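# Carry tube rack through self-closing doors to desk

## Task

Move the tube rack from the counter, through the self-closing doors, onto the desk, using r1, r2 or both. At the end the rack stands upright on the desk, each tube sits fully seated in a hole, and both doors are closed. The task fails if the rack or any tube touches the floor, or if a robot falls over or is left tilted. Finish by releasing the rack and moving the robots away from it.

## Robot and tools

ROBOTS. Two identical Hello Robot Stretch 4 robots, r1 and r2. Each has an omni-wheel base, a lift on a mast, a forward-reaching telescopic arm, a wrist with yaw, pitch and roll, a two-finger gripper and four cameras. A robot is about 1.6 m tall, and its base rim lies within 0.23 m of the base origin. A hard press between two robots fails the run, and a hard hit can. Once the bases touch, even millimetres more of driving presses hard, and no state line reports robot-to-robot contact. An object touching a robot does not count. The same command can move the two robots differently, by up to about 3 cm per metre. A load carried by both can therefore be pulled and can tip a robot. Each robot reports in its own frames, so only images, lidar_m and wrist_depth_mm show where the robots are relative to each other.

FRAMES. Base frame: origin on the floor under the base centre, x forward, y left, z up. hand_pose is the point between the open fingertips (URDF link pinch), in the base frame. It may be printed inaccurately. Odometry frame: the base frame at scene start. base_odometry counts wheel turns, so slip counts as travel. Heading is in radians, -3.142 to 3.142, positive to the left. If turned_by_wheels and turned_by_imu differ by more than about 0.1 rad, the base probably hit something or slipped, and the heading error is about their difference. base_tilt is in degrees, with forward and right positive, and carries a fixed per-robot bias of up to about 1.5 degrees.

execute_actions(actions, cameras). actions is a list holding one action, or empty to only read state and images. The action is an object keyed by robot name, "r1" and/or "r2". Under each name you can give:
- base: exactly one relative move from where the base last reported itself. {"translate_m": d} drives straight, forward positive, -2 to 2 m. {"strafe_m": d} moves sideways, left positive, -2 to 2 m. {"rotate_rad": d} turns in place, counter-clockwise positive, -3.2 to 3.2.
- joints: absolute targets by name. lift_m 0 to 1.2. arm_m (extension) 0 to 0.55. wrist_yaw_rad -1.134 to 4.276 (0 forward, positive left, 3.14 folded back; above 3.4 the arm may block it). wrist_pitch_rad -1.117 to 4.259 (0 level, 1.57 pointing down). wrist_roll_rad -1.117 to 4.259 (positive turns clockwise as seen from behind the gripper). gripper_m -0.038 to 0.141, the fingertip gap in metres; below 0 the tips press together. Done tolerances: ±0.004 for lift, arm and gripper; ±0.02 for yaw and roll; ±0.05 for pitch.
- pace: "slow", "default", "fast" or "max". Base speed is 0.1, 0.3, 0.4 or 0.6 m/s, and turning is 1, 2, 3 or 4 rad/s. With the lift above 0.2 these are lowered further, down to 0.3 m/s and 1 rad/s at lift 1.2.
- contact_limits: {"arm_m": x}, 0 to 0.75 (default 0.5), sets how hard the arm may push before it stops.
- end_of_arm: "enable_torque", sent alone, turns wrist and gripper motors that shut off back on.
All motions in an action start together, and one action lasts at most 15 s. A joint target out of range is clipped and reported. Any other bad value or unknown key rejects the whole call. A part left out of an action may still be driving toward its earlier target. cameras: a list of names (r1_/r2_ head_camera, head_left_camera, head_right_camera, wrist_camera, or "all"). Null or omitted gives all; [] gives none. Images come back in the order of the "pictures" line. If a result reports a stop, the remaining calls in that reply are skipped. Unfold the wrist at scene start with lift_m 0.4 and wrist_yaw_rad 0 in one action.

wait(seconds 0 to 10) lets time pass and returns the state. zoom_image(camera, region [x0,y0,x1,y1] pixels, at most 504x504) magnifies the latest full image. read_manual gives licence texts only. finished_scene(scene) ends the scene for good and reports success. The next scene's task comes in that result.

RESULTS. base_status and joint_status give how each motion ended. "done" means the wheels turned the full amount, even with slip. "off_target" means it rested short of the target and may still be pushing. "contact_stop_at_<key>" means it hit something; lift, arm or wheels go slack, a slack lift can sink, and slack wheels can roll. "limit_stop_at_<name>" means a built-in limit acted. "limit_stop_at_tilt" means the lean exceeds 6 degrees, everything goes slack, and commands are ignored until the lean drops. "limit_stop_at_own_body" means self-collision; this is likely with pitch below -0.2 combined with roll below -0.4 or above 4. "torque_fault" means a wrist or gripper motor gave out and stays limp until enable_torque. on_its_own lists what was not commanded; "held at" is a target, not a measured position. motor_effort is percent of maximum, positive toward higher joint values, with the peak in brackets; it is noisy and biased. For wheels, positive means turning right. lidar_m holds 12 distances in metres for 30-degree sectors: 1st ahead, 4th left, 7th behind, 10th right. "-" means nothing seen, or closer than 0.25 m. It misses glass and clear plastic and thin legs, but sees table tops and the other robot. wrist_depth_mm is a 7x7 grid of depths, 100 to 2000 mm, with "-" for unknown.

GRIPPING. Close to a gripper_m below the object's width. Going further below squeezes harder and pulls the object in by up to a third of the difference. A firm grip usually shows as gripper effort; a reading of done does not prove a hold. If the fingertips snag on a surface, raise the lift.

AVOID. Dropping or knocking over the rack or tubes, and letting them reach the floor. Turning or driving with more than 1 kg held while arm_m is above 0.2, especially at fast paces. Strong or high pushes and pulls. More than about 2 kg in a level gripper, which risks a torque fault. Robots colliding. Slamming the doors. Leaving a robot tilted.

Each tool is called after ">>>" as name(argument=value, ...) on one line, values as JSON.

## Session

>>> execute_actions(actions=[])

Scene clock: 0.00 s.
r1.base_odometry: x=+0.000 y=+0.000 heading=+0.000 (m, m, rad; r1's odometry frame)
r1.turned_by_wheels: +0.000 (rad since the last result)
r1.turned_by_imu: +0.000 (rad since the last result)
r1.base_tilt: forward=+0.1 right=+0.2 (deg)
r1.lidar_m: 2.43 3.40 2.04 1.10 0.83 0.82 0.87 0.79 0.75 0.82 1.14 2.29
r1.base_status: not commanded
r1.joint_positions: lift_m=+0.194 arm_m=-0.003 wrist_yaw_rad=+3.055 wrist_pitch_rad=+0.006 wrist_roll_rad=+0.000 gripper_m=+0.057
r1.joint_status: not commanded
r1.motor_effort: lift_m=+20 arm_m=+0 wrist_yaw_rad=+1 wrist_pitch_rad=-6 wrist_roll_rad=+1 gripper_m=-3 wheel_0=+0 wheel_1=-1 wheel_2=+0 (%)
r1.hand_pose: x=-0.1115 y=+0.1121 z=+0.3708 quat_wxyz=(+0.043, -0.003, +0.000, +0.999) (m; r1's base frame)
r1.wrist_depth_mm: 135 137 1138 976 878 778 741 / - 138 1118 991 878 778 723 / 108 137 1060 976 891 788 732 / 120 140 1060 960 866 788 723 / 820 1060 1138 960 878 798 732 / 866 1060 208 991 193 788 723 / 854 917 991 143 866 759 732
r2.base_odometry: x=+0.000 y=+0.000 heading=+0.000 (m, m, rad; r2's odometry frame)
r2.turned_by_wheels: +0.000 (rad since the last result)
r2.turned_by_imu: +0.000 (rad since the last result)
r2.base_tilt: forward=-0.2 right=+0.2 (deg)
r2.lidar_m: 0.89 1.02 1.64 2.03 2.68 2.22 2.20 1.30 1.06 1.05 1.12 0.90
r2.base_status: not commanded
r2.joint_positions: lift_m=+0.199 arm_m=+0.001 wrist_yaw_rad=+3.152 wrist_pitch_rad=-0.010 wrist_roll_rad=+0.010 gripper_m=+0.057
r2.joint_status: not commanded
r2.motor_effort: lift_m=+17 arm_m=-1 wrist_yaw_rad=+1 wrist_pitch_rad=-5 wrist_roll_rad=+0 gripper_m=-3 wheel_0=+0 wheel_1=+0 wheel_2=+0 (%)
r2.hand_pose: x=-0.1174 y=+0.0843 z=+0.3805 quat_wxyz=(-0.005, +0.005, +0.005, +1.000) (m; r2's base frame)
r2.wrist_depth_mm: - 133 141 - - - - / - 110 141 - - - - / - 118 143 - - - - / 146 144 293 - - - - / 227 1661 - - - - - / 227 1160 220 1255 198 1281 1281 / 227 809 891 106 946 854 917
pictures: r1_head_camera, r1_head_left_camera, r1_head_right_camera, r1_wrist_camera, r2_head_camera, r2_head_left_camera, r2_head_right_camera, r2_wrist_camera
Images, in order (width x height): r1_head_camera 420x560, r1_head_left_camera 420x672, r1_head_right_camera 420x672, r1_wrist_camera 616x392, r2_head_camera 420x560, r2_head_left_camera 420x672, r2_head_right_camera 420x672, r2_wrist_camera 616x392.

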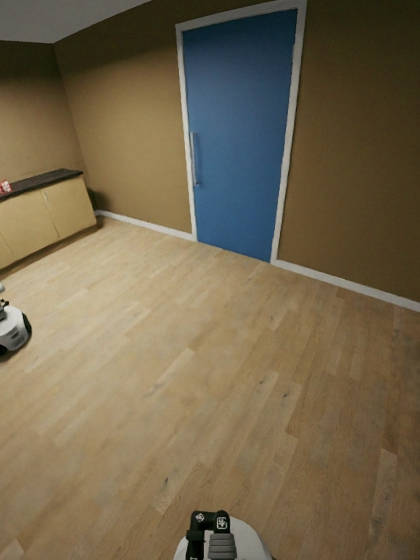

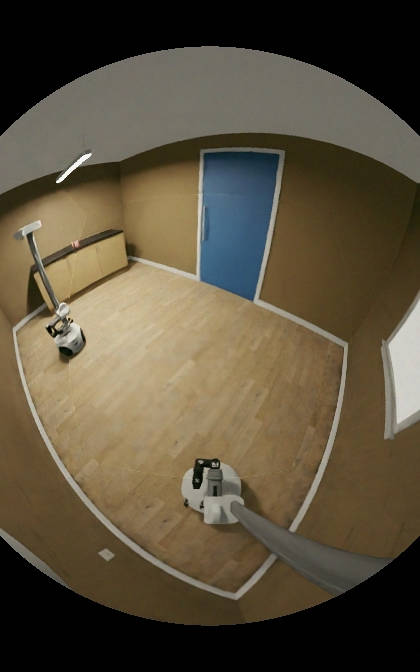

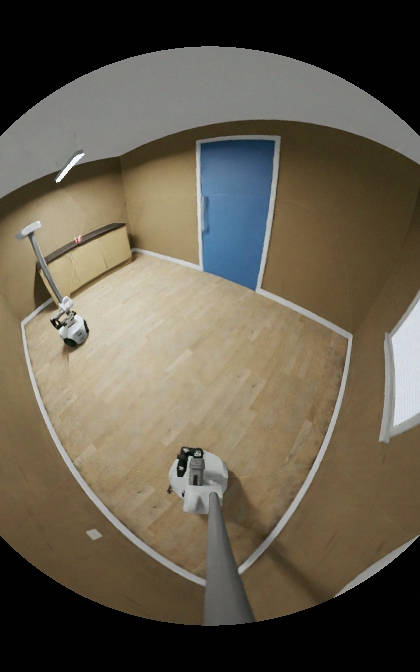

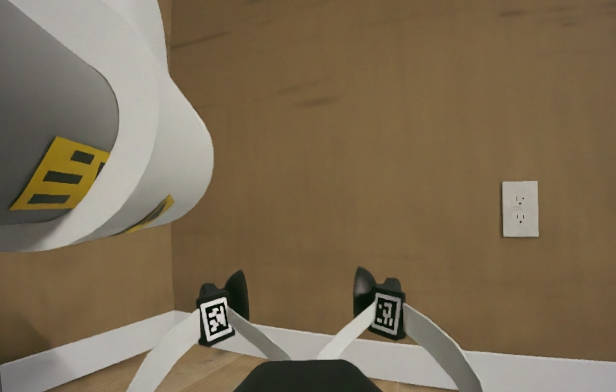

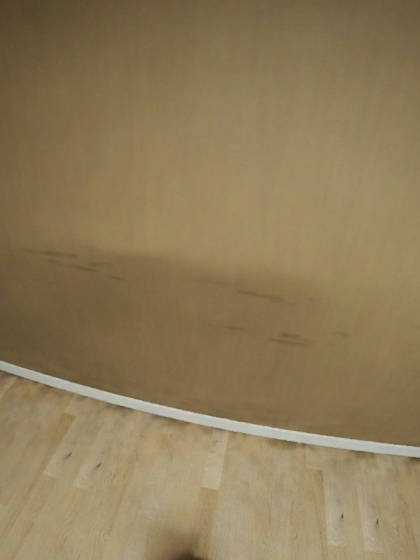

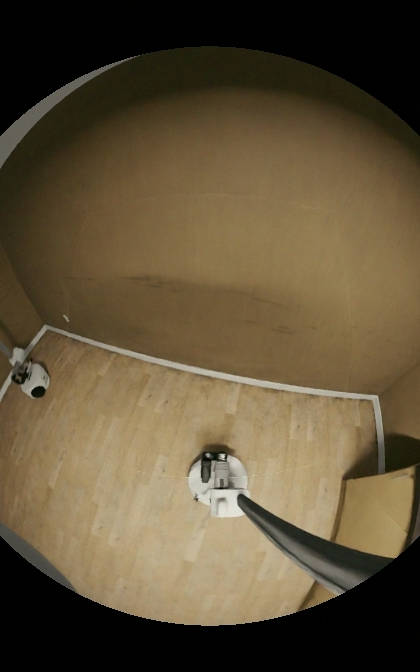

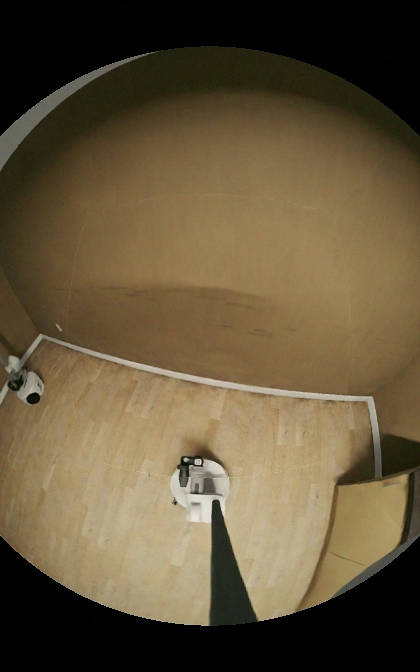

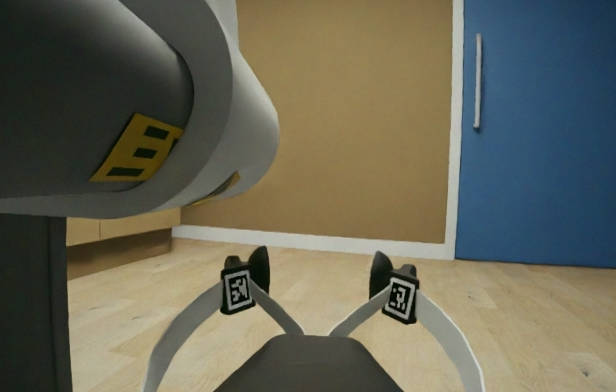

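>>> zoom_image(camera="r1_head_camera", region=[0, 0, 420, 300])

>>> execute_actions(actions=[{"r2":{"base":{"rotate_rad":-1.4},"joints":{"lift_m":0.9,"wrist_yaw_rad":0,"gripper_m":0.1}},"r1":{"base":{"translate_m":1.0},"joints":{"lift_m":0.6,"wrist_yaw_rad":0}}}])

Region (0, 0, 420, 300) of r1_head_camera's 420x560 image, scaled by 1.200, with more detail than that image has; it fills the top 360 rows of this view, and the rest is white.

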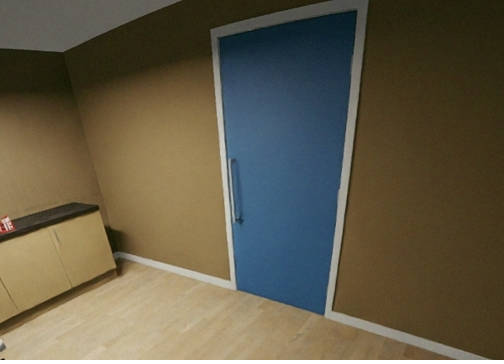

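Scene clock: 5.23 s.
r1.base_odometry: x=+1.000 y=+0.000 heading=+0.000 (m, m, rad; r1's odometry frame)
r1.turned_by_wheels: +0.000 (rad since the last result)
r1.turned_by_imu: -0.004 (rad since the last result)
r1.base_tilt: forward=+0.1 right=+0.3 (deg)
r1.lidar_m: 1.54 2.21 1.74 1.66 1.73 1.65 1.77 1.36 1.26 1.34 1.51 1.45
r1.base_status: done
r1.joint_positions: lift_m=+0.600 arm_m=-0.003 wrist_yaw_rad=+0.000 wrist_pitch_rad=+0.006 wrist_roll_rad=+0.000 gripper_m=+0.057
r1.joint_status: all done
r1.motor_effort: lift_m=+24(28) arm_m=+0(0) wrist_yaw_rad=+0(5) wrist_pitch_rad=-7(7) wrist_roll_rad=+0(1) gripper_m=+0(1) wheel_0=+1(5) wheel_1=+1(3) wheel_2=+2(8) (%)
r1.hand_pose: x=+0.4569 y=-0.0874 z=+0.7761 quat_wxyz=(+1.000, +0.000, +0.003, +0.000) (m; r1's base frame)
r1.wrist_depth_mm: - - 1661 1464 1255 1118 1008 / - - 1661 1430 1281 1098 1025 / - - 1708 1430 1281 1098 1008 / - - 1661 1430 1255 1098 1025 / - - 1661 1464 1281 1098 1008 / - - 209 1430 194 1098 1008 / 1983 1863 1661 143 1255 1078 1025
r2.base_odometry: x=+0.000 y=+0.000 heading=-1.400 (m, m, rad; r2's odometry frame)
r2.turned_by_wheels: -1.400 (rad since the last result)
r2.turned_by_imu: -1.412 (rad since the last result)
r2.base_tilt: forward=-0.1 right=+0.2 (deg)
r2.lidar_m: 1.56 1.00 0.91 0.93 1.14 2.26 1.66 2.45 2.22 1.81 1.16 1.05
r2.base_status: done
r2.joint_positions: lift_m=+0.900 arm_m=+0.001 wrist_yaw_rad=+0.000 wrist_pitch_rad=-0.010 wrist_roll_rad=+0.010 gripper_m=+0.100
r2.joint_status: all done
r2.motor_effort: lift_m=+23(23) arm_m=-1(1) wrist_yaw_rad=-1(6) wrist_pitch_rad=-5(5) wrist_roll_rad=+1(0) gripper_m=-2(3) wheel_0=+0(4) wheel_1=-1(7) wheel_2=-1(6) (%)
r2.hand_pose: x=+0.4605 y=-0.0873 z=+1.0807 quat_wxyz=(+1.000, +0.005, -0.005, +0.000) (m; r2's base frame)
r2.wrist_depth_mm: 854 1060 1464 1537 1366 1281 1205 / 866 1078 1499 1537 1430 1308 1205 / 878 1118 1537 1537 1430 1281 1182 / 891 1118 1537 1537 1430 1308 1205 / 891 1118 1464 1537 1430 1205 1182 / 904 1098 1308 1537 809 741 715 / 904 1098 1499 106 1430 732 715
pictures: r1_head_camera, r1_head_left_camera, r1_head_right_camera, r1_wrist_camera, r2_head_camera, r2_head_left_camera, r2_head_right_camera, r2_wrist_camera
Images, in order (width x height): r1_head_camera 420x560, r1_head_left_camera 420x672, r1_head_right_camera 420x672, r1_wrist_camera 616x392, r2_head_camera 420x560, r2_head_left_camera 420x672, r2_head_right_camera 420x672, r2_wrist_camera 616x392.

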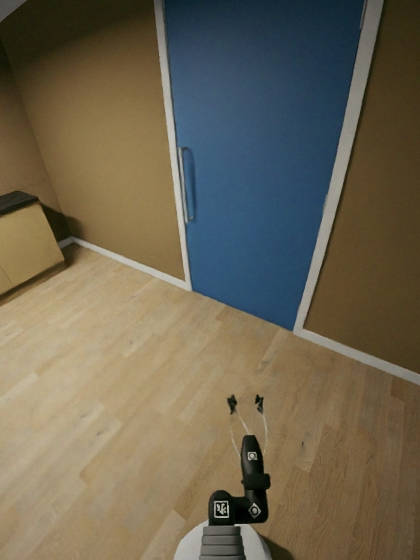

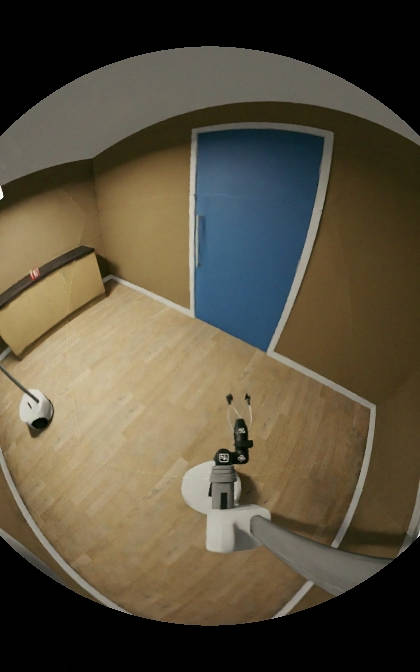

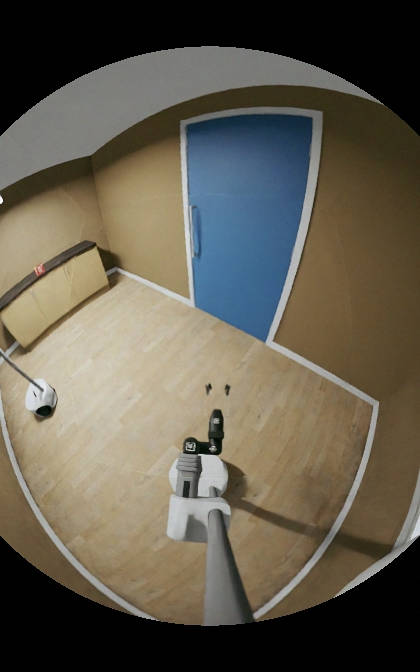

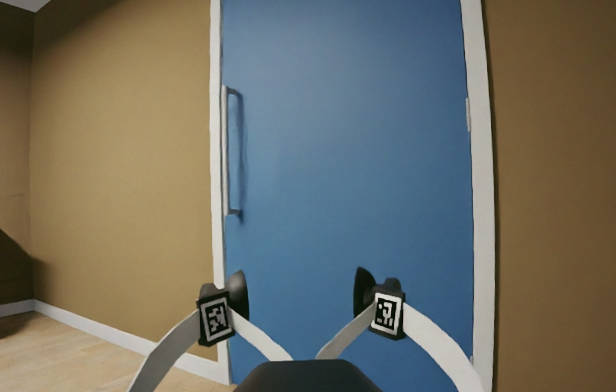

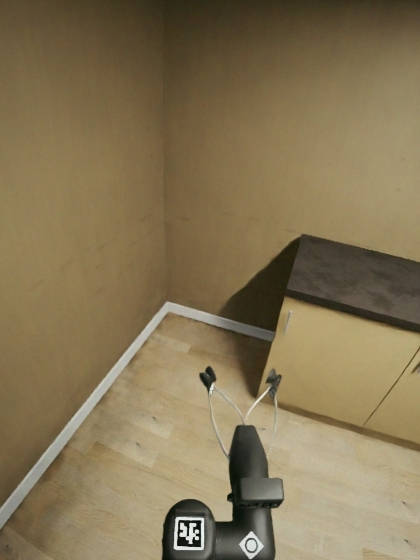

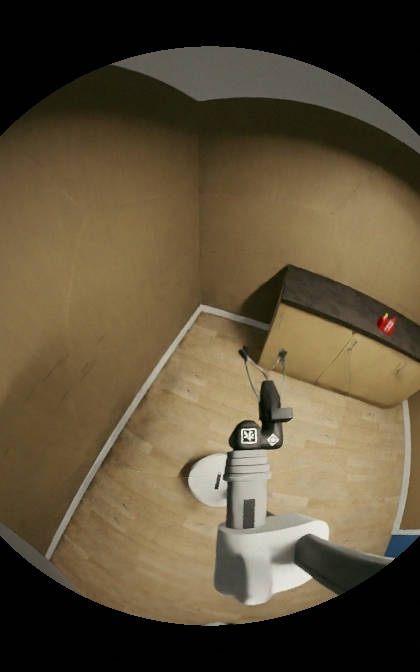

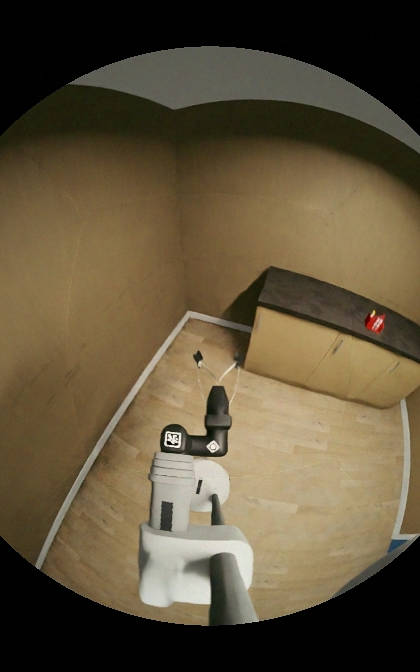

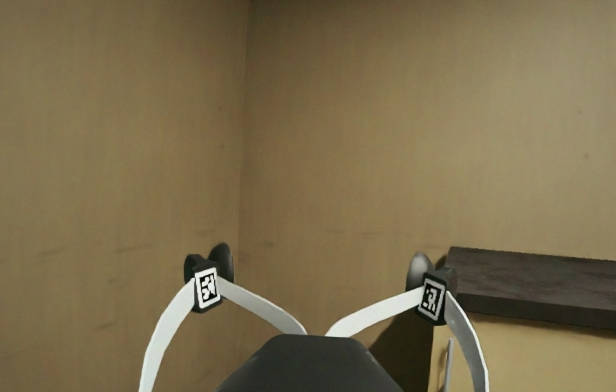

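>>> execute_actions(actions=[{"r2":{"base":{"rotate_rad":-0.36}},"r1":{"base":{"rotate_rad":-0.56},"joints":{"lift_m":0.8}}}], cameras=["r1_head_camera","r1_wrist_camera","r2_head_camera","r2_wrist_camera"])

>>> execute_actions(actions=[{"r2":{"base":{"strafe_m":-0.7}},"r1":{"base":{"strafe_m":0.5}}}], cameras=["r1_head_camera","r1_wrist_camera","r2_head_camera","r2_wrist_camera"])

Scene clock: 7.90 s.
r1.base_odometry: x=+1.000 y=+0.000 heading=-0.560 (m, m, rad; r1's odometry frame)
r1.turned_by_wheels: -0.560 (rad since the last result)
r1.turned_by_imu: -0.568 (rad since the last result)
r1.base_tilt: forward=+0.2 right=+0.3 (deg)
r1.lidar_m: 1.45 1.53 2.14 2.76 1.64 1.74 1.65 1.75 1.37 1.27 1.37 1.52
r1.base_status: done
r1.joint_positions: lift_m=+0.800 arm_m=-0.003 wrist_yaw_rad=+0.000 wrist_pitch_rad=+0.006 wrist_roll_rad=+0.000 gripper_m=+0.057
r1.joint_status: all done
r1.motor_effort: lift_m=+26(28) arm_m=+0(0) wrist_yaw_rad=+0(0) wrist_pitch_rad=-7(6) wrist_roll_rad=-1(0) gripper_m=-2(2) wheel_0=+0(5) wheel_1=+0(6) wheel_2=-1(6) (%)
r1.hand_pose: x=+0.4568 y=-0.0875 z=+0.9760 quat_wxyz=(+1.000, +0.000, +0.003, +0.000) (m; r1's base frame)
r1.wrist_depth_mm: 1229 1229 1229 1229 1229 1229 1255 / 1229 1205 1255 1229 1229 1229 1255 / 1229 1229 1255 1205 1229 1229 1255 / 1255 1229 1255 1205 1229 1229 1255 / 1229 1229 1255 1229 1229 1229 1255 / 1229 1229 208 1255 193 1255 1255 / 1229 1229 1229 143 1229 1255 1255
r2.base_odometry: x=+0.000 y=+0.000 heading=-1.760 (m, m, rad; r2's odometry frame)
r2.turned_by_wheels: -0.360 (rad since the last result)
r2.turned_by_imu: -0.363 (rad since the last result)
r2.base_tilt: forward=-0.1 right=+0.2 (deg)
r2.lidar_m: 1.06 1.31 0.95 0.91 0.93 1.32 3.09 1.66 2.30 2.20 1.47 1.08
r2.base_status: done
r2.joint_positions: lift_m=+0.900 arm_m=+0.001 wrist_yaw_rad=+0.000 wrist_pitch_rad=-0.010 wrist_roll_rad=+0.010 gripper_m=+0.100
r2.joint_status: not commanded
r2.motor_effort: lift_m=+22(23) arm_m=+0(1) wrist_yaw_rad=+1(1) wrist_pitch_rad=-5(5) wrist_roll_rad=+1(0) gripper_m=-2(1) wheel_0=+1(5) wheel_1=+0(6) wheel_2=+0(8) (%)
r2.hand_pose: x=+0.4605 y=-0.0874 z=+1.0808 quat_wxyz=(+1.000, +0.005, -0.005, +0.000) (m; r2's base frame)
r2.wrist_depth_mm: 1308 1464 1430 1430 1430 1430 1397 / 1336 1464 1464 1430 1430 1430 1397 / 1336 1464 1464 1464 1430 1430 1430 / 1336 1499 1464 1464 1430 1430 1430 / 1366 1464 1464 1138 1182 1229 1255 / 1366 1499 1464 866 842 809 831 / 1366 1464 1499 106 866 854 831
pictures: r1_head_camera, r1_wrist_camera, r2_head_camera, r2_wrist_camera
Images, in order (width x height): r1_head_camera 420x560, r1_wrist_camera 616x392, r2_head_camera 420x560, r2_wrist_camera 616x392.

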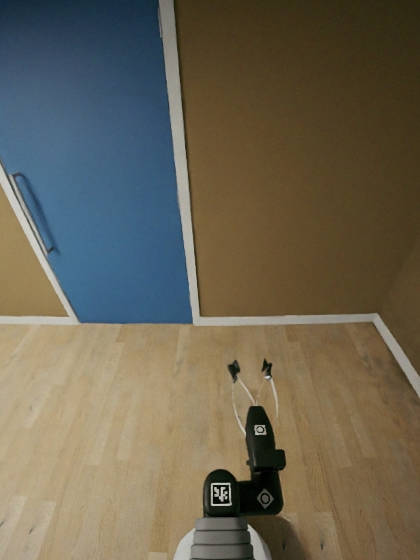

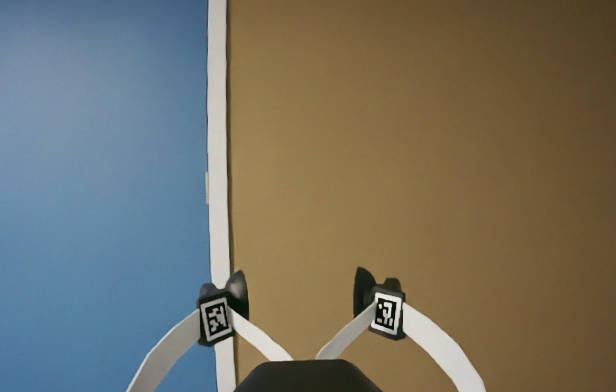

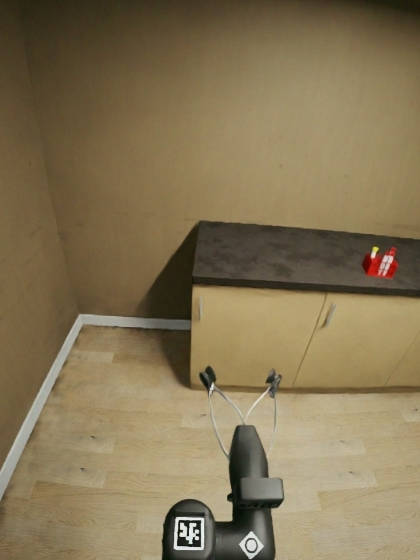

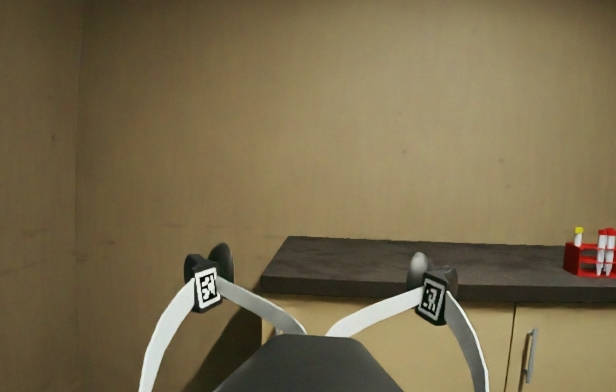

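Scene clock: 11.57 s.
r1.base_odometry: x=+1.265 y=+0.424 heading=-0.560 (m, m, rad; r1's odometry frame)
r1.turned_by_wheels: +0.000 (rad since the last result)
r1.turned_by_imu: +0.000 (rad since the last result)
r1.base_tilt: forward=+0.2 right=+0.2 (deg)
r1.lidar_m: 1.47 1.55 2.15 1.00 2.32 1.71 1.64 1.72 1.91 1.78 1.88 1.53
r1.base_status: done
r1.joint_positions: lift_m=+0.800 arm_m=-0.003 wrist_yaw_rad=+0.000 wrist_pitch_rad=+0.006 wrist_roll_rad=+0.000 gripper_m=+0.057
r1.joint_status: not commanded
r1.motor_effort: lift_m=+26(26) arm_m=+0(0) wrist_yaw_rad=+0(0) wrist_pitch_rad=-7(7) wrist_roll_rad=+1(2) gripper_m=-1(3) wheel_0=-1(8) wheel_1=-1(9) wheel_2=-1(2) (%)
r1.hand_pose: x=+0.4569 y=-0.0874 z=+0.9760 quat_wxyz=(+1.000, +0.000, +0.003, +0.000) (m; r1's base frame)
r1.wrist_depth_mm: 1255 1255 1255 1205 1255 1281 1281 / 1255 1255 1229 1229 1229 1255 1281 / 1255 1255 1255 1229 1255 1229 1255 / 1255 1229 1229 1255 1255 1229 1255 / 1229 1229 1255 1229 1255 1255 1255 / 1229 1255 209 1229 193 1255 1229 / 1229 1255 1255 143 1229 1229 1229
r2.base_odometry: x=-0.687 y=+0.132 heading=-1.760 (m, m, rad; r2's odometry frame)
r2.turned_by_wheels: +0.000 (rad since the last result)
r2.turned_by_imu: +0.001 (rad since the last result)
r2.base_tilt: forward=-0.1 right=+0.2 (deg)
r2.lidar_m: 1.03 1.09 1.67 1.62 1.68 2.34 1.01 1.30 1.54 1.50 1.45 1.09
r2.base_status: done
r2.joint_positions: lift_m=+0.900 arm_m=+0.001 wrist_yaw_rad=+0.000 wrist_pitch_rad=-0.010 wrist_roll_rad=+0.010 gripper_m=+0.100
r2.joint_status: not commanded
r2.motor_effort: lift_m=+21(22) arm_m=+0(1) wrist_yaw_rad=+1(1) wrist_pitch_rad=-5(4) wrist_roll_rad=+0(0) gripper_m=-2(0) wheel_0=+0(8) wheel_1=+1(8) wheel_2=+0(0) (%)
r2.hand_pose: x=+0.4605 y=-0.0874 z=+1.0808 quat_wxyz=(+1.000, +0.005, -0.005, +0.000) (m; r2's base frame)
r2.wrist_depth_mm: 1430 1464 1430 1430 1397 1366 1397 / 1464 1464 1430 1430 1397 1430 1397 / 1464 1464 1464 1430 1430 1430 1397 / 1499 1464 1464 1464 1430 1430 1430 / 946 991 1060 960 1138 1205 1255 / 878 866 831 820 809 809 820 / 891 878 854 106 842 831 820
pictures: r1_head_camera, r1_wrist_camera, r2_head_camera, r2_wrist_camera
Images, in order (width x height): r1_head_camera 420x560, r1_wrist_camera 616x392, r2_head_camera 420x560, r2_wrist_camera 616x392.

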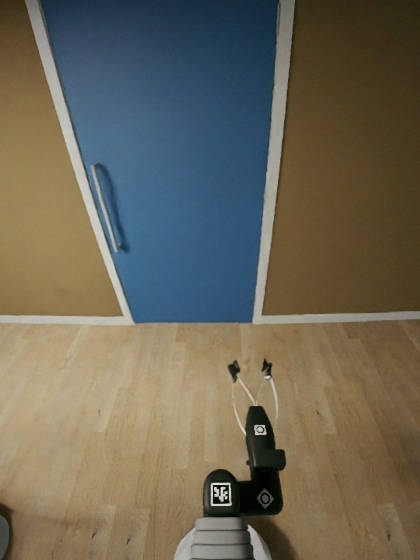

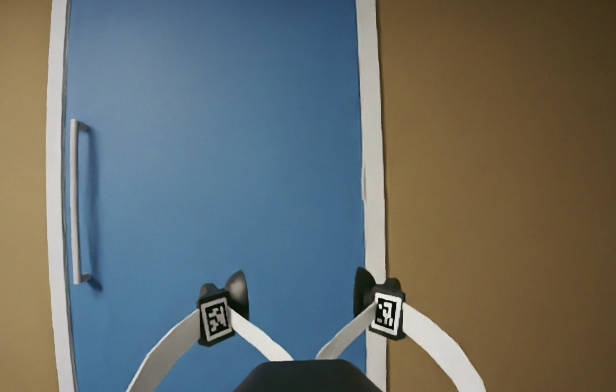

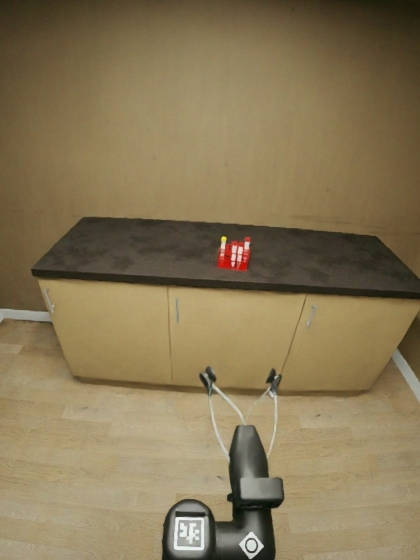

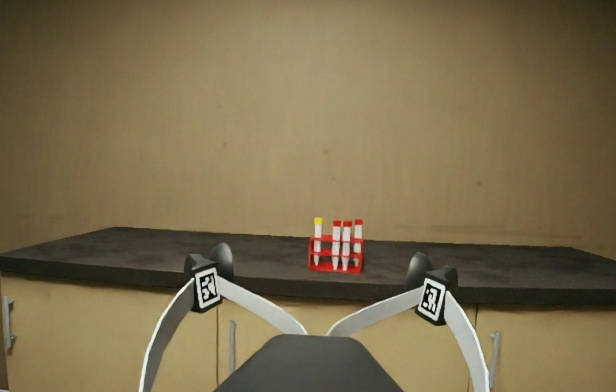

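>>> zoom_image(camera="r2_wrist_camera", region=[270, 190, 410, 300])

>>> zoom_image(camera="r2_head_camera", region=[190, 215, 280, 295])

Region (270, 190, 410, 300) of r2_wrist_camera's 616x392 image, scaled by 3.600; it fills the top 396 rows of this view, and the rest is white.

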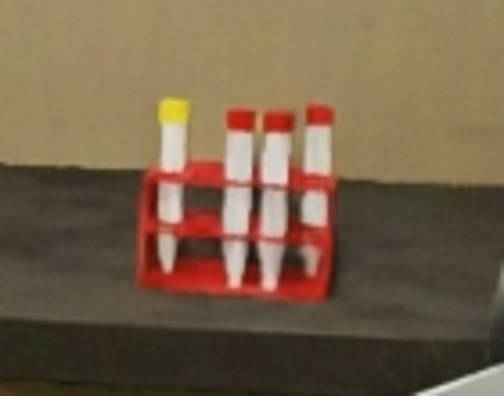

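Region (190, 215, 280, 295) of r2_head_camera's 420x560 image, scaled by 5.600, with more detail than that image has.

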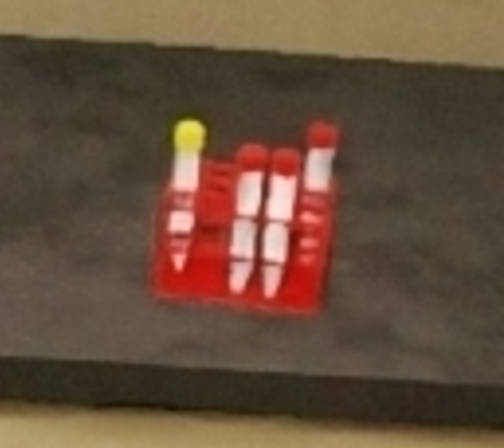

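>>> execute_actions(actions=[{"r2":{"base":{"translate_m":0.4},"joints":{"gripper_m":0.141,"lift_m":0.85}}}], cameras=["r2_head_camera","r2_wrist_camera"])

Scene clock: 15.20 s.
r1.base_odometry: x=+1.265 y=+0.424 heading=-0.560 (m, m, rad; r1's odometry frame)
r1.turned_by_wheels: +0.000 (rad since the last result)
r1.turned_by_imu: -0.001 (rad since the last result)
r1.base_tilt: forward=+0.2 right=+0.1 (deg)
r1.lidar_m: 1.46 1.55 2.17 1.39 2.31 1.71 1.65 1.73 1.88 1.77 1.89 1.52
r1.base_status: not commanded
r1.joint_positions: lift_m=+0.800 arm_m=-0.003 wrist_yaw_rad=+0.000 wrist_pitch_rad=+0.006 wrist_roll_rad=+0.000 gripper_m=+0.057
r1.joint_status: not commanded
r1.motor_effort: lift_m=+26(26) arm_m=+0(0) wrist_yaw_rad=+1(1) wrist_pitch_rad=-6(7) wrist_roll_rad=+0(0) gripper_m=-2(2) wheel_0=-1(1) wheel_1=+0(0) wheel_2=-1(1) (%)
r1.hand_pose: x=+0.4569 y=-0.0874 z=+0.9760 quat_wxyz=(+1.000, +0.000, +0.003, +0.000) (m; r1's base frame)
r1.wrist_depth_mm: 1255 1255 1229 1255 1255 1255 1281 / 1229 1255 1255 1255 1229 1255 1255 / 1255 1255 1281 1255 1255 1229 1255 / 1255 1255 1229 1229 1229 1205 1255 / 1229 1229 1255 1229 1255 1255 1255 / 1229 1205 209 1255 193 1255 1281 / 1255 1205 1229 143 1255 1255 1255
r2.base_odometry: x=-0.763 y=-0.261 heading=-1.760 (m, m, rad; r2's odometry frame)
r2.turned_by_wheels: +0.000 (rad since the last result)
r2.turned_by_imu: -0.002 (rad since the last result)
r2.base_tilt: forward=-0.1 right=+0.2 (deg)
r2.lidar_m: 0.63 0.68 0.93 1.59 1.69 2.33 1.41 2.18 1.57 1.51 0.90 0.65
r2.base_status: done
r2.joint_positions: lift_m=+0.850 arm_m=+0.001 wrist_yaw_rad=+0.000 wrist_pitch_rad=-0.010 wrist_roll_rad=+0.010 gripper_m=+0.141
r2.joint_status: all done
r2.motor_effort: lift_m=+13(20) arm_m=+0(1) wrist_yaw_rad=+0(1) wrist_pitch_rad=-4(4) wrist_roll_rad=+0(0) gripper_m=+0(1) wheel_0=+1(6) wheel_1=+1(5) wheel_2=+1(11) (%)
r2.hand_pose: x=+0.4605 y=-0.0874 z=+1.0315 quat_wxyz=(+1.000, +0.005, -0.005, +0.000) (m; r2's base frame)
r2.wrist_depth_mm: 1078 1042 1042 1025 1025 1042 1008 / 1060 1060 1042 1042 1042 1025 1025 / 1078 1078 1060 1060 1025 1042 1042 / 1098 1098 1078 1060 1042 1042 1042 / 750 798 842 683 707 946 1042 / 445 439 433 508 439 218 517 / 473 466 436 106 424 418 413
pictures: r2_head_camera, r2_wrist_camera
Images, in order (width x height): r2_head_camera 420x560, r2_wrist_camera 616x392.

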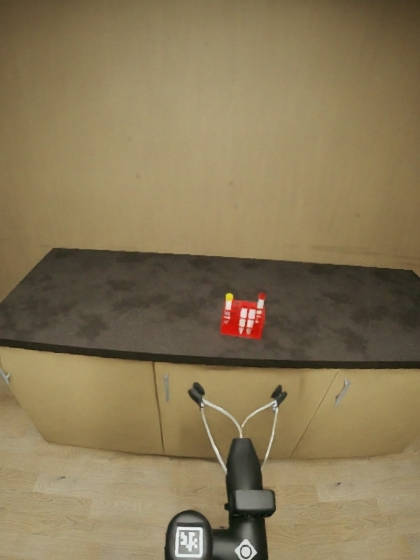

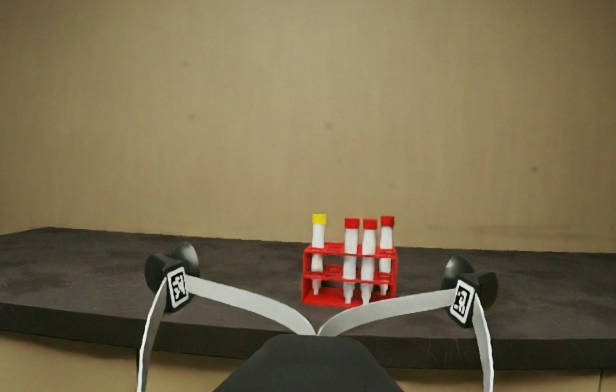

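>>> zoom_image(camera="r2_wrist_camera", region=[280, 200, 420, 320])

>>> zoom_image(camera="r2_head_camera", region=[200, 275, 290, 355])

Region (280, 200, 420, 320) of r2_wrist_camera's 616x392 image, scaled by 3.600; it fills the top 432 rows of this view, and the rest is white.

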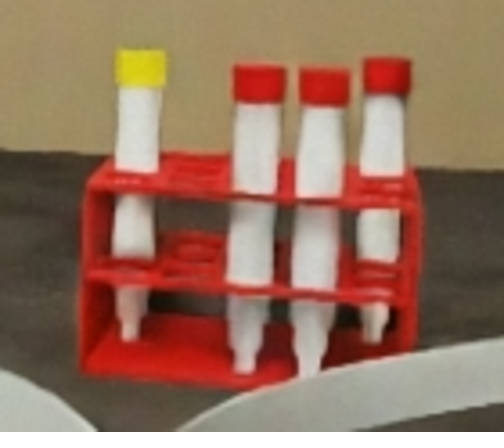

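Region (200, 275, 290, 355) of r2_head_camera's 420x560 image, scaled by 5.600, with more detail than that image has.

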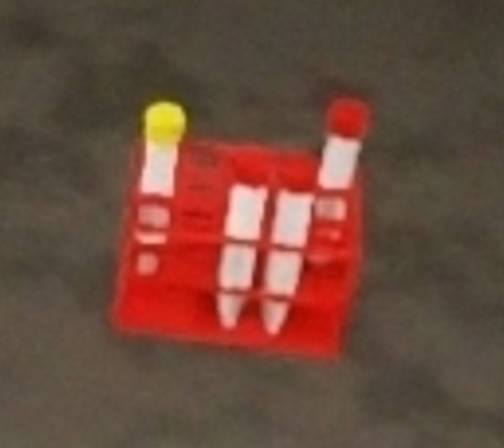

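>>> execute_actions(actions=[{"r2":{"base":{"rotate_rad":-0.08},"joints":{"lift_m":0.795,"arm_m":0.1}}, "r1":{"base":{"strafe_m":0.55}}}], cameras=["r2_head_camera","r2_wrist_camera","r1_wrist_camera"])

Scene clock: 19.60 s.
r1.base_odometry: x=+1.558 y=+0.890 heading=-0.560 (m, m, rad; r1's odometry frame)
r1.turned_by_wheels: +0.000 (rad since the last result)
r1.turned_by_imu: +0.000 (rad since the last result)
r1.base_tilt: forward=+0.0 right=+0.4 (deg)
r1.lidar_m: 1.41 1.56 1.77 0.84 1.81 1.72 1.63 1.73 2.38 2.33 2.13 1.55
r1.base_status: done
r1.joint_positions: lift_m=+0.800 arm_m=-0.003 wrist_yaw_rad=+0.000 wrist_pitch_rad=+0.006 wrist_roll_rad=+0.000 gripper_m=+0.057
r1.joint_status: not commanded
r1.motor_effort: lift_m=+26(26) arm_m=+0(0) wrist_yaw_rad=+0(1) wrist_pitch_rad=-6(6) wrist_roll_rad=-1(0) gripper_m=-4(3) wheel_0=+1(9) wheel_1=-1(8) wheel_2=+0(0) (%)
r1.hand_pose: x=+0.4569 y=-0.0874 z=+0.9760 quat_wxyz=(+1.000, +0.000, +0.003, +0.000) (m; r1's base frame)
r1.wrist_depth_mm: 1281 1229 1255 1255 1255 1281 1281 / 1255 1255 1281 1255 1281 1281 1281 / 1255 1281 1229 1229 1255 1255 1255 / 1229 1229 1255 1281 1255 1255 1255 / 1255 1255 1255 1281 1255 1281 1281 / 1255 1255 208 1255 193 1229 1281 / 1255 1281 1255 143 1255 1229 1255
r2.base_odometry: x=-0.763 y=-0.261 heading=-1.840 (m, m, rad; r2's odometry frame)
r2.turned_by_wheels: -0.080 (rad since the last result)
r2.turned_by_imu: -0.081 (rad since the last result)
r2.base_tilt: forward=-0.1 right=+0.2 (deg)
r2.lidar_m: 0.63 0.66 0.88 1.59 1.64 2.14 0.84 0.98 1.62 1.51 0.96 0.67
r2.base_status: done
r2.joint_positions: lift_m=+0.795 arm_m=+0.099 wrist_yaw_rad=+0.000 wrist_pitch_rad=-0.010 wrist_roll_rad=+0.010 gripper_m=+0.141
r2.joint_status: all done
r2.motor_effort: lift_m=+13(13) arm_m=+5(5) wrist_yaw_rad=-1(2) wrist_pitch_rad=-5(5) wrist_roll_rad=+0(1) gripper_m=+1(0) wheel_0=+1(5) wheel_1=+1(3) wheel_2=-1(1) (%)
r2.hand_pose: x=+0.5586 y=-0.0874 z=+0.9765 quat_wxyz=(+1.000, +0.005, -0.005, +0.000) (m; r2's base frame)
r2.wrist_depth_mm: 917 931 931 960 960 991 991 / 917 931 960 960 976 991 1008 / 931 946 946 976 991 976 1008 / 946 946 960 473 976 1008 1025 / 512 544 512 455 627 654 668 / 329 329 330 349 338 218 355 / 351 353 355 106 338 343 366
pictures: r1_wrist_camera, r2_head_camera, r2_wrist_camera
Images, in order (width x height): r1_wrist_camera 616x392, r2_head_camera 420x560, r2_wrist_camera 616x392.

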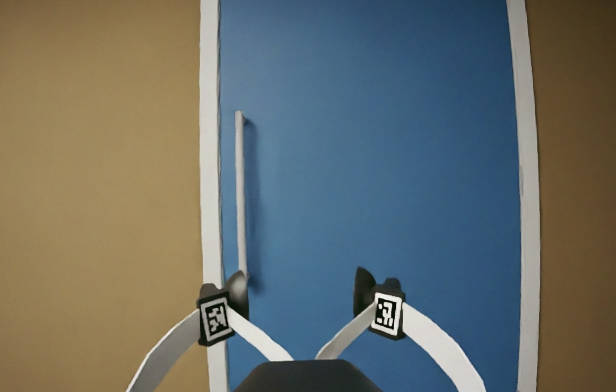

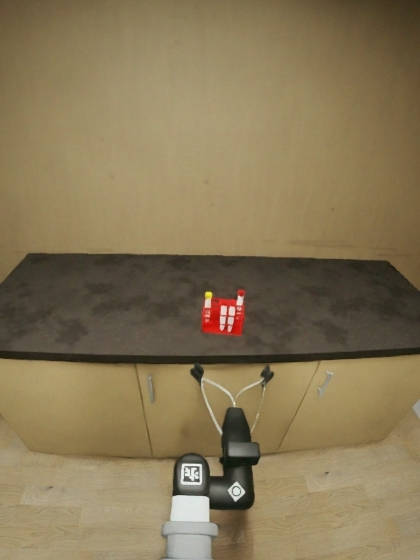

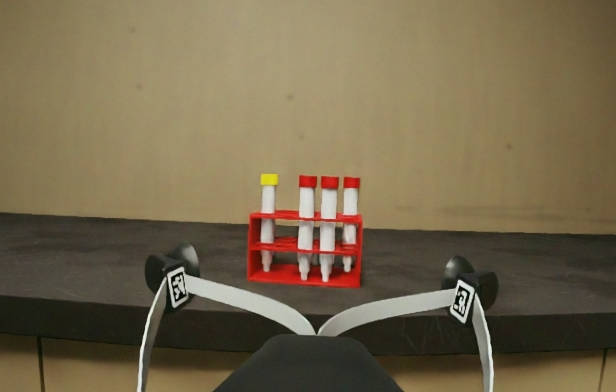

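>>> execute_actions(actions=[{"r2":{"base":{"strafe_m":0.017},"joints":{"arm_m":0.2}}, "r1":{"base":{"translate_m":0.6},"joints":{"gripper_m":0.1}}}], cameras=["r2_wrist_camera"])

Scene clock: 23.77 s.
r1.base_odometry: x=+2.066 y=+0.571 heading=-0.560 (m, m, rad; r1's odometry frame)
r1.turned_by_wheels: +0.000 (rad since the last result)
r1.turned_by_imu: -0.003 (rad since the last result)
r1.base_tilt: forward=+0.0 right=+0.3 (deg)
r1.lidar_m: 0.81 0.90 1.30 1.67 1.01 2.33 2.25 2.34 2.48 2.32 1.23 0.90
r1.base_status: done
r1.joint_positions: lift_m=+0.800 arm_m=-0.003 wrist_yaw_rad=+0.000 wrist_pitch_rad=+0.006 wrist_roll_rad=+0.000 gripper_m=+0.100
r1.joint_status: all done
r1.motor_effort: lift_m=+25(26) arm_m=+0(1) wrist_yaw_rad=+0(0) wrist_pitch_rad=-7(7) wrist_roll_rad=+0(0) gripper_m=-2(3) wheel_0=+1(4) wheel_1=+0(5) wheel_2=+0(9) (%)
r1.hand_pose: x=+0.4569 y=-0.0874 z=+0.9761 quat_wxyz=(+1.000, +0.000, +0.003, +0.000) (m; r1's base frame)
r1.wrist_depth_mm: 661 654 668 668 661 668 661 / 654 668 668 661 661 676 668 / 654 654 661 661 661 661 668 / 661 654 661 661 661 661 668 / 647 654 661 668 654 654 661 / 661 640 224 661 197 661 668 / 654 661 654 144 661 661 661
r2.base_odometry: x=-0.746 y=-0.266 heading=-1.840 (m, m, rad; r2's odometry frame)
r2.turned_by_wheels: +0.000 (rad since the last result)
r2.turned_by_imu: -0.001 (rad since the last result)
r2.base_tilt: forward=-0.1 right=+0.2 (deg)
r2.lidar_m: 0.61 0.65 0.89 1.60 1.63 2.12 3.50 1.03 1.16 1.51 0.98 0.67
r2.base_status: done
r2.joint_positions: lift_m=+0.795 arm_m=+0.199 wrist_yaw_rad=+0.000 wrist_pitch_rad=-0.010 wrist_roll_rad=+0.010 gripper_m=+0.141
r2.joint_status: all done
r2.motor_effort: lift_m=+13(13) arm_m=+4(4) wrist_yaw_rad=+2(1) wrist_pitch_rad=-5(5) wrist_roll_rad=+0(0) gripper_m=-3(0) wheel_0=+2(5) wheel_1=-1(7) wheel_2=+0(5) (%)
r2.hand_pose: x=+0.6586 y=-0.0874 z=+0.9765 quat_wxyz=(+1.000, +0.005, -0.005, +0.000) (m; r2's base frame)
r2.wrist_depth_mm: 820 842 854 842 866 891 878 / 831 842 854 854 878 891 891 / 842 854 854 866 878 878 904 / 842 854 866 866 891 904 917 / 508 544 508 349 484 647 661 / 303 294 290 329 300 218 357 / 230 231 247 106 258 243 256
pictures: r2_wrist_camera
Images, in order (width x height): r2_wrist_camera 616x392.

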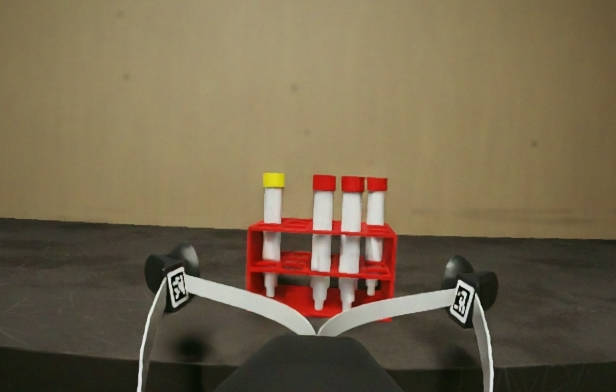

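>>> execute_actions(actions=[{"r2":{"joints":{"arm_m":0.31},"pace":"slow"}, "r1":{"base":{"strafe_m":0.185}}}], cameras=["r2_wrist_camera","r2_head_camera","r1_wrist_camera"])

Scene clock: 26.60 s.
r1.base_odometry: x=+2.164 y=+0.728 heading=-0.560 (m, m, rad; r1's odometry frame)
r1.turned_by_wheels: +0.000 (rad since the last result)
r1.turned_by_imu: -0.001 (rad since the last result)
r1.base_tilt: forward=+0.1 right=+0.1 (deg)
r1.lidar_m: 0.81 0.95 1.29 1.48 0.84 1.03 2.24 2.32 2.64 2.53 1.26 0.92
r1.base_status: done
r1.joint_positions: lift_m=+0.800 arm_m=-0.003 wrist_yaw_rad=+0.000 wrist_pitch_rad=+0.006 wrist_roll_rad=+0.000 gripper_m=+0.100
r1.joint_status: not commanded
r1.motor_effort: lift_m=+25(25) arm_m=+0(0) wrist_yaw_rad=+0(0) wrist_pitch_rad=-6(6) wrist_roll_rad=+0(1) gripper_m=-1(0) wheel_0=-1(8) wheel_1=-1(6) wheel_2=-1(1) (%)
r1.hand_pose: x=+0.4569 y=-0.0874 z=+0.9761 quat_wxyz=(+1.000, +0.000, +0.003, +0.000) (m; r1's base frame)
r1.wrist_depth_mm: 661 661 661 661 661 661 676 / 661 661 661 654 668 668 676 / 661 661 661 668 668 668 668 / 661 661 668 668 661 668 661 / 668 661 661 661 661 661 668 / 654 661 224 661 198 668 668 / 654 661 668 144 668 668 668
r2.base_odometry: x=-0.746 y=-0.266 heading=-1.840 (m, m, rad; r2's odometry frame)
r2.turned_by_wheels: +0.000 (rad since the last result)
r2.turned_by_imu: +0.000 (rad since the last result)
r2.base_tilt: forward=-0.1 right=+0.2 (deg)
r2.lidar_m: 0.63 0.65 0.88 1.58 1.64 2.15 3.48 0.85 0.89 1.52 0.98 0.68
r2.base_status: not commanded
r2.joint_positions: lift_m=+0.795 arm_m=+0.309 wrist_yaw_rad=+0.000 wrist_pitch_rad=-0.010 wrist_roll_rad=+0.010 gripper_m=+0.141
r2.joint_status: all done
r2.motor_effort: lift_m=+13(13) arm_m=+4(6) wrist_yaw_rad=+0(0) wrist_pitch_rad=-5(5) wrist_roll_rad=+0(0) gripper_m=+0(0) wheel_0=+2(2) wheel_1=-1(1) wheel_2=+0(0) (%)
r2.hand_pose: x=+0.7686 y=-0.0874 z=+0.9765 quat_wxyz=(+1.000, +0.005, -0.005, +0.000) (m; r2's base frame)
r2.wrist_depth_mm: 723 741 750 750 759 778 778 / 723 741 750 768 768 778 778 / 732 741 759 768 768 778 798 / 741 759 759 768 265 798 809 / 504 535 249 265 234 647 661 / 303 293 250 220 216 218 353 / 227 225 232 106 236 240 255
pictures: r1_wrist_camera, r2_head_camera, r2_wrist_camera
Images, in order (width x height): r1_wrist_camera 616x392, r2_head_camera 420x560, r2_wrist_camera 616x392.

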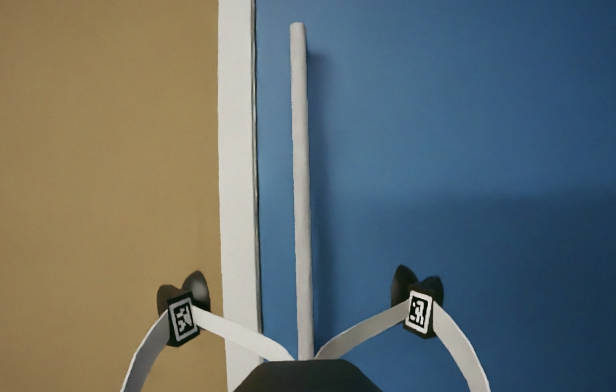

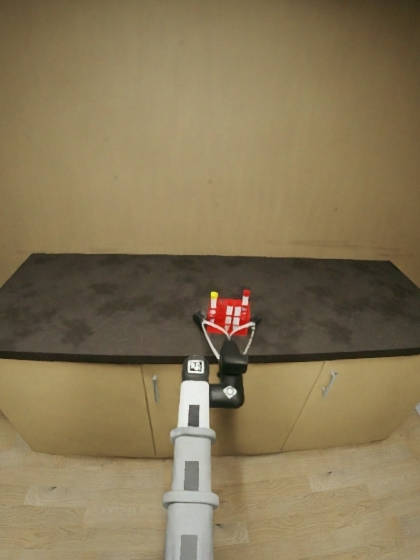

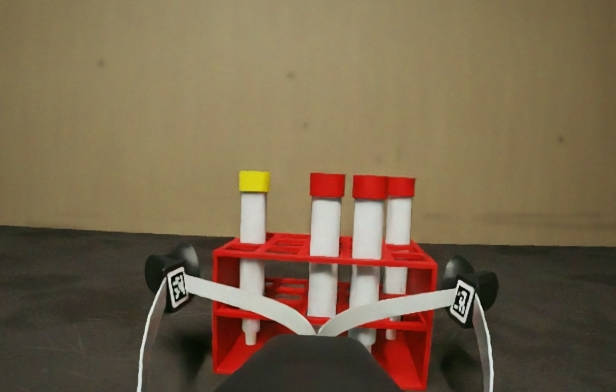

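>>> execute_actions(actions=[{"r2":{"joints":{"arm_m":0.34},"pace":"slow"}, "r1":{"base":{"translate_m":0.36},"joints":{"lift_m":0.7,"gripper_m":0.08}}}], cameras=["r2_wrist_camera","r1_wrist_camera"])

Scene clock: 29.67 s.
r1.base_odometry: x=+2.469 y=+0.537 heading=-0.560 (m, m, rad; r1's odometry frame)
r1.turned_by_wheels: +0.000 (rad since the last result)
r1.turned_by_imu: -0.002 (rad since the last result)
r1.base_tilt: forward=+0.0 right=+0.1 (deg)
r1.lidar_m: 0.48 0.55 0.78 1.49 1.14 1.11 2.59 2.72 2.65 1.96 0.77 0.55
r1.base_status: done
r1.joint_positions: lift_m=+0.700 arm_m=-0.003 wrist_yaw_rad=+0.000 wrist_pitch_rad=+0.006 wrist_roll_rad=+0.000 gripper_m=+0.080
r1.joint_status: all done
r1.motor_effort: lift_m=+15(25) arm_m=+0(0) wrist_yaw_rad=+1(0) wrist_pitch_rad=-7(6) wrist_roll_rad=+0(0) gripper_m=-1(1) wheel_0=+0(5) wheel_1=+0(5) wheel_2=+1(10) (%)
r1.hand_pose: x=+0.4569 y=-0.0874 z=+0.8769 quat_wxyz=(+1.000, +0.000, +0.003, +0.000) (m; r1's base frame)
r1.wrist_depth_mm: 303 290 306 306 306 306 307 / 301 290 306 304 304 306 307 / 303 290 304 303 304 307 306 / 301 289 304 303 304 306 304 / 301 289 303 304 304 304 306 / 300 287 210 303 195 304 306 / 300 300 298 142 303 303 304
r2.base_odometry: x=-0.746 y=-0.266 heading=-1.840 (m, m, rad; r2's odometry frame)
r2.turned_by_wheels: +0.000 (rad since the last result)
r2.turned_by_imu: +0.000 (rad since the last result)
r2.base_tilt: forward=-0.1 right=+0.2 (deg)
r2.lidar_m: 0.64 0.65 0.87 1.60 1.63 2.12 3.49 1.26 1.10 1.51 0.97 0.68
r2.base_status: not commanded
r2.joint_positions: lift_m=+0.795 arm_m=+0.339 wrist_yaw_rad=+0.000 wrist_pitch_rad=-0.010 wrist_roll_rad=+0.010 gripper_m=+0.141
r2.joint_status: all done
r2.motor_effort: lift_m=+13(13) arm_m=+4(4) wrist_yaw_rad=+1(1) wrist_pitch_rad=-5(4) wrist_roll_rad=+1(0) gripper_m=-2(2) wheel_0=+2(2) wheel_1=-1(1) wheel_2=+0(0) (%)
r2.hand_pose: x=+0.7986 y=-0.0874 z=+0.9765 quat_wxyz=(+1.000, +0.005, -0.005, +0.000) (m; r2's base frame)
r2.wrist_depth_mm: 691 699 715 715 723 741 741 / 699 715 715 723 741 750 750 / 707 715 723 732 750 750 750 / 723 723 723 723 253 759 768 / 504 535 229 208 226 647 661 / 301 294 210 205 200 218 353 / 227 225 228 106 216 240 255
pictures: r1_wrist_camera, r2_wrist_camera
Images, in order (width x height): r1_wrist_camera 616x392, r2_wrist_camera 616x392.

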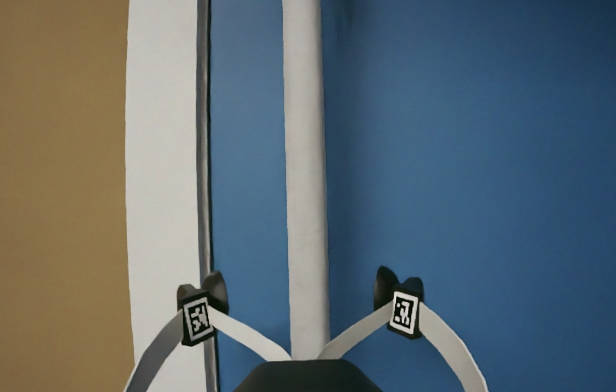

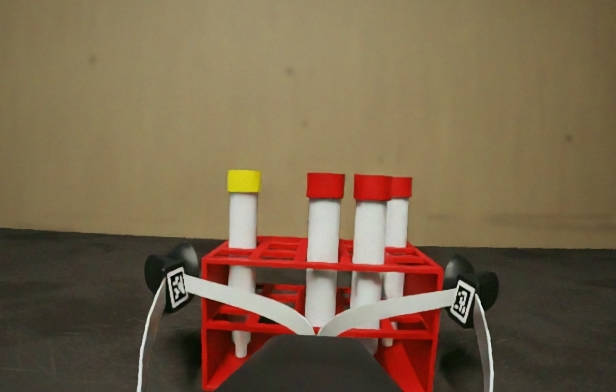

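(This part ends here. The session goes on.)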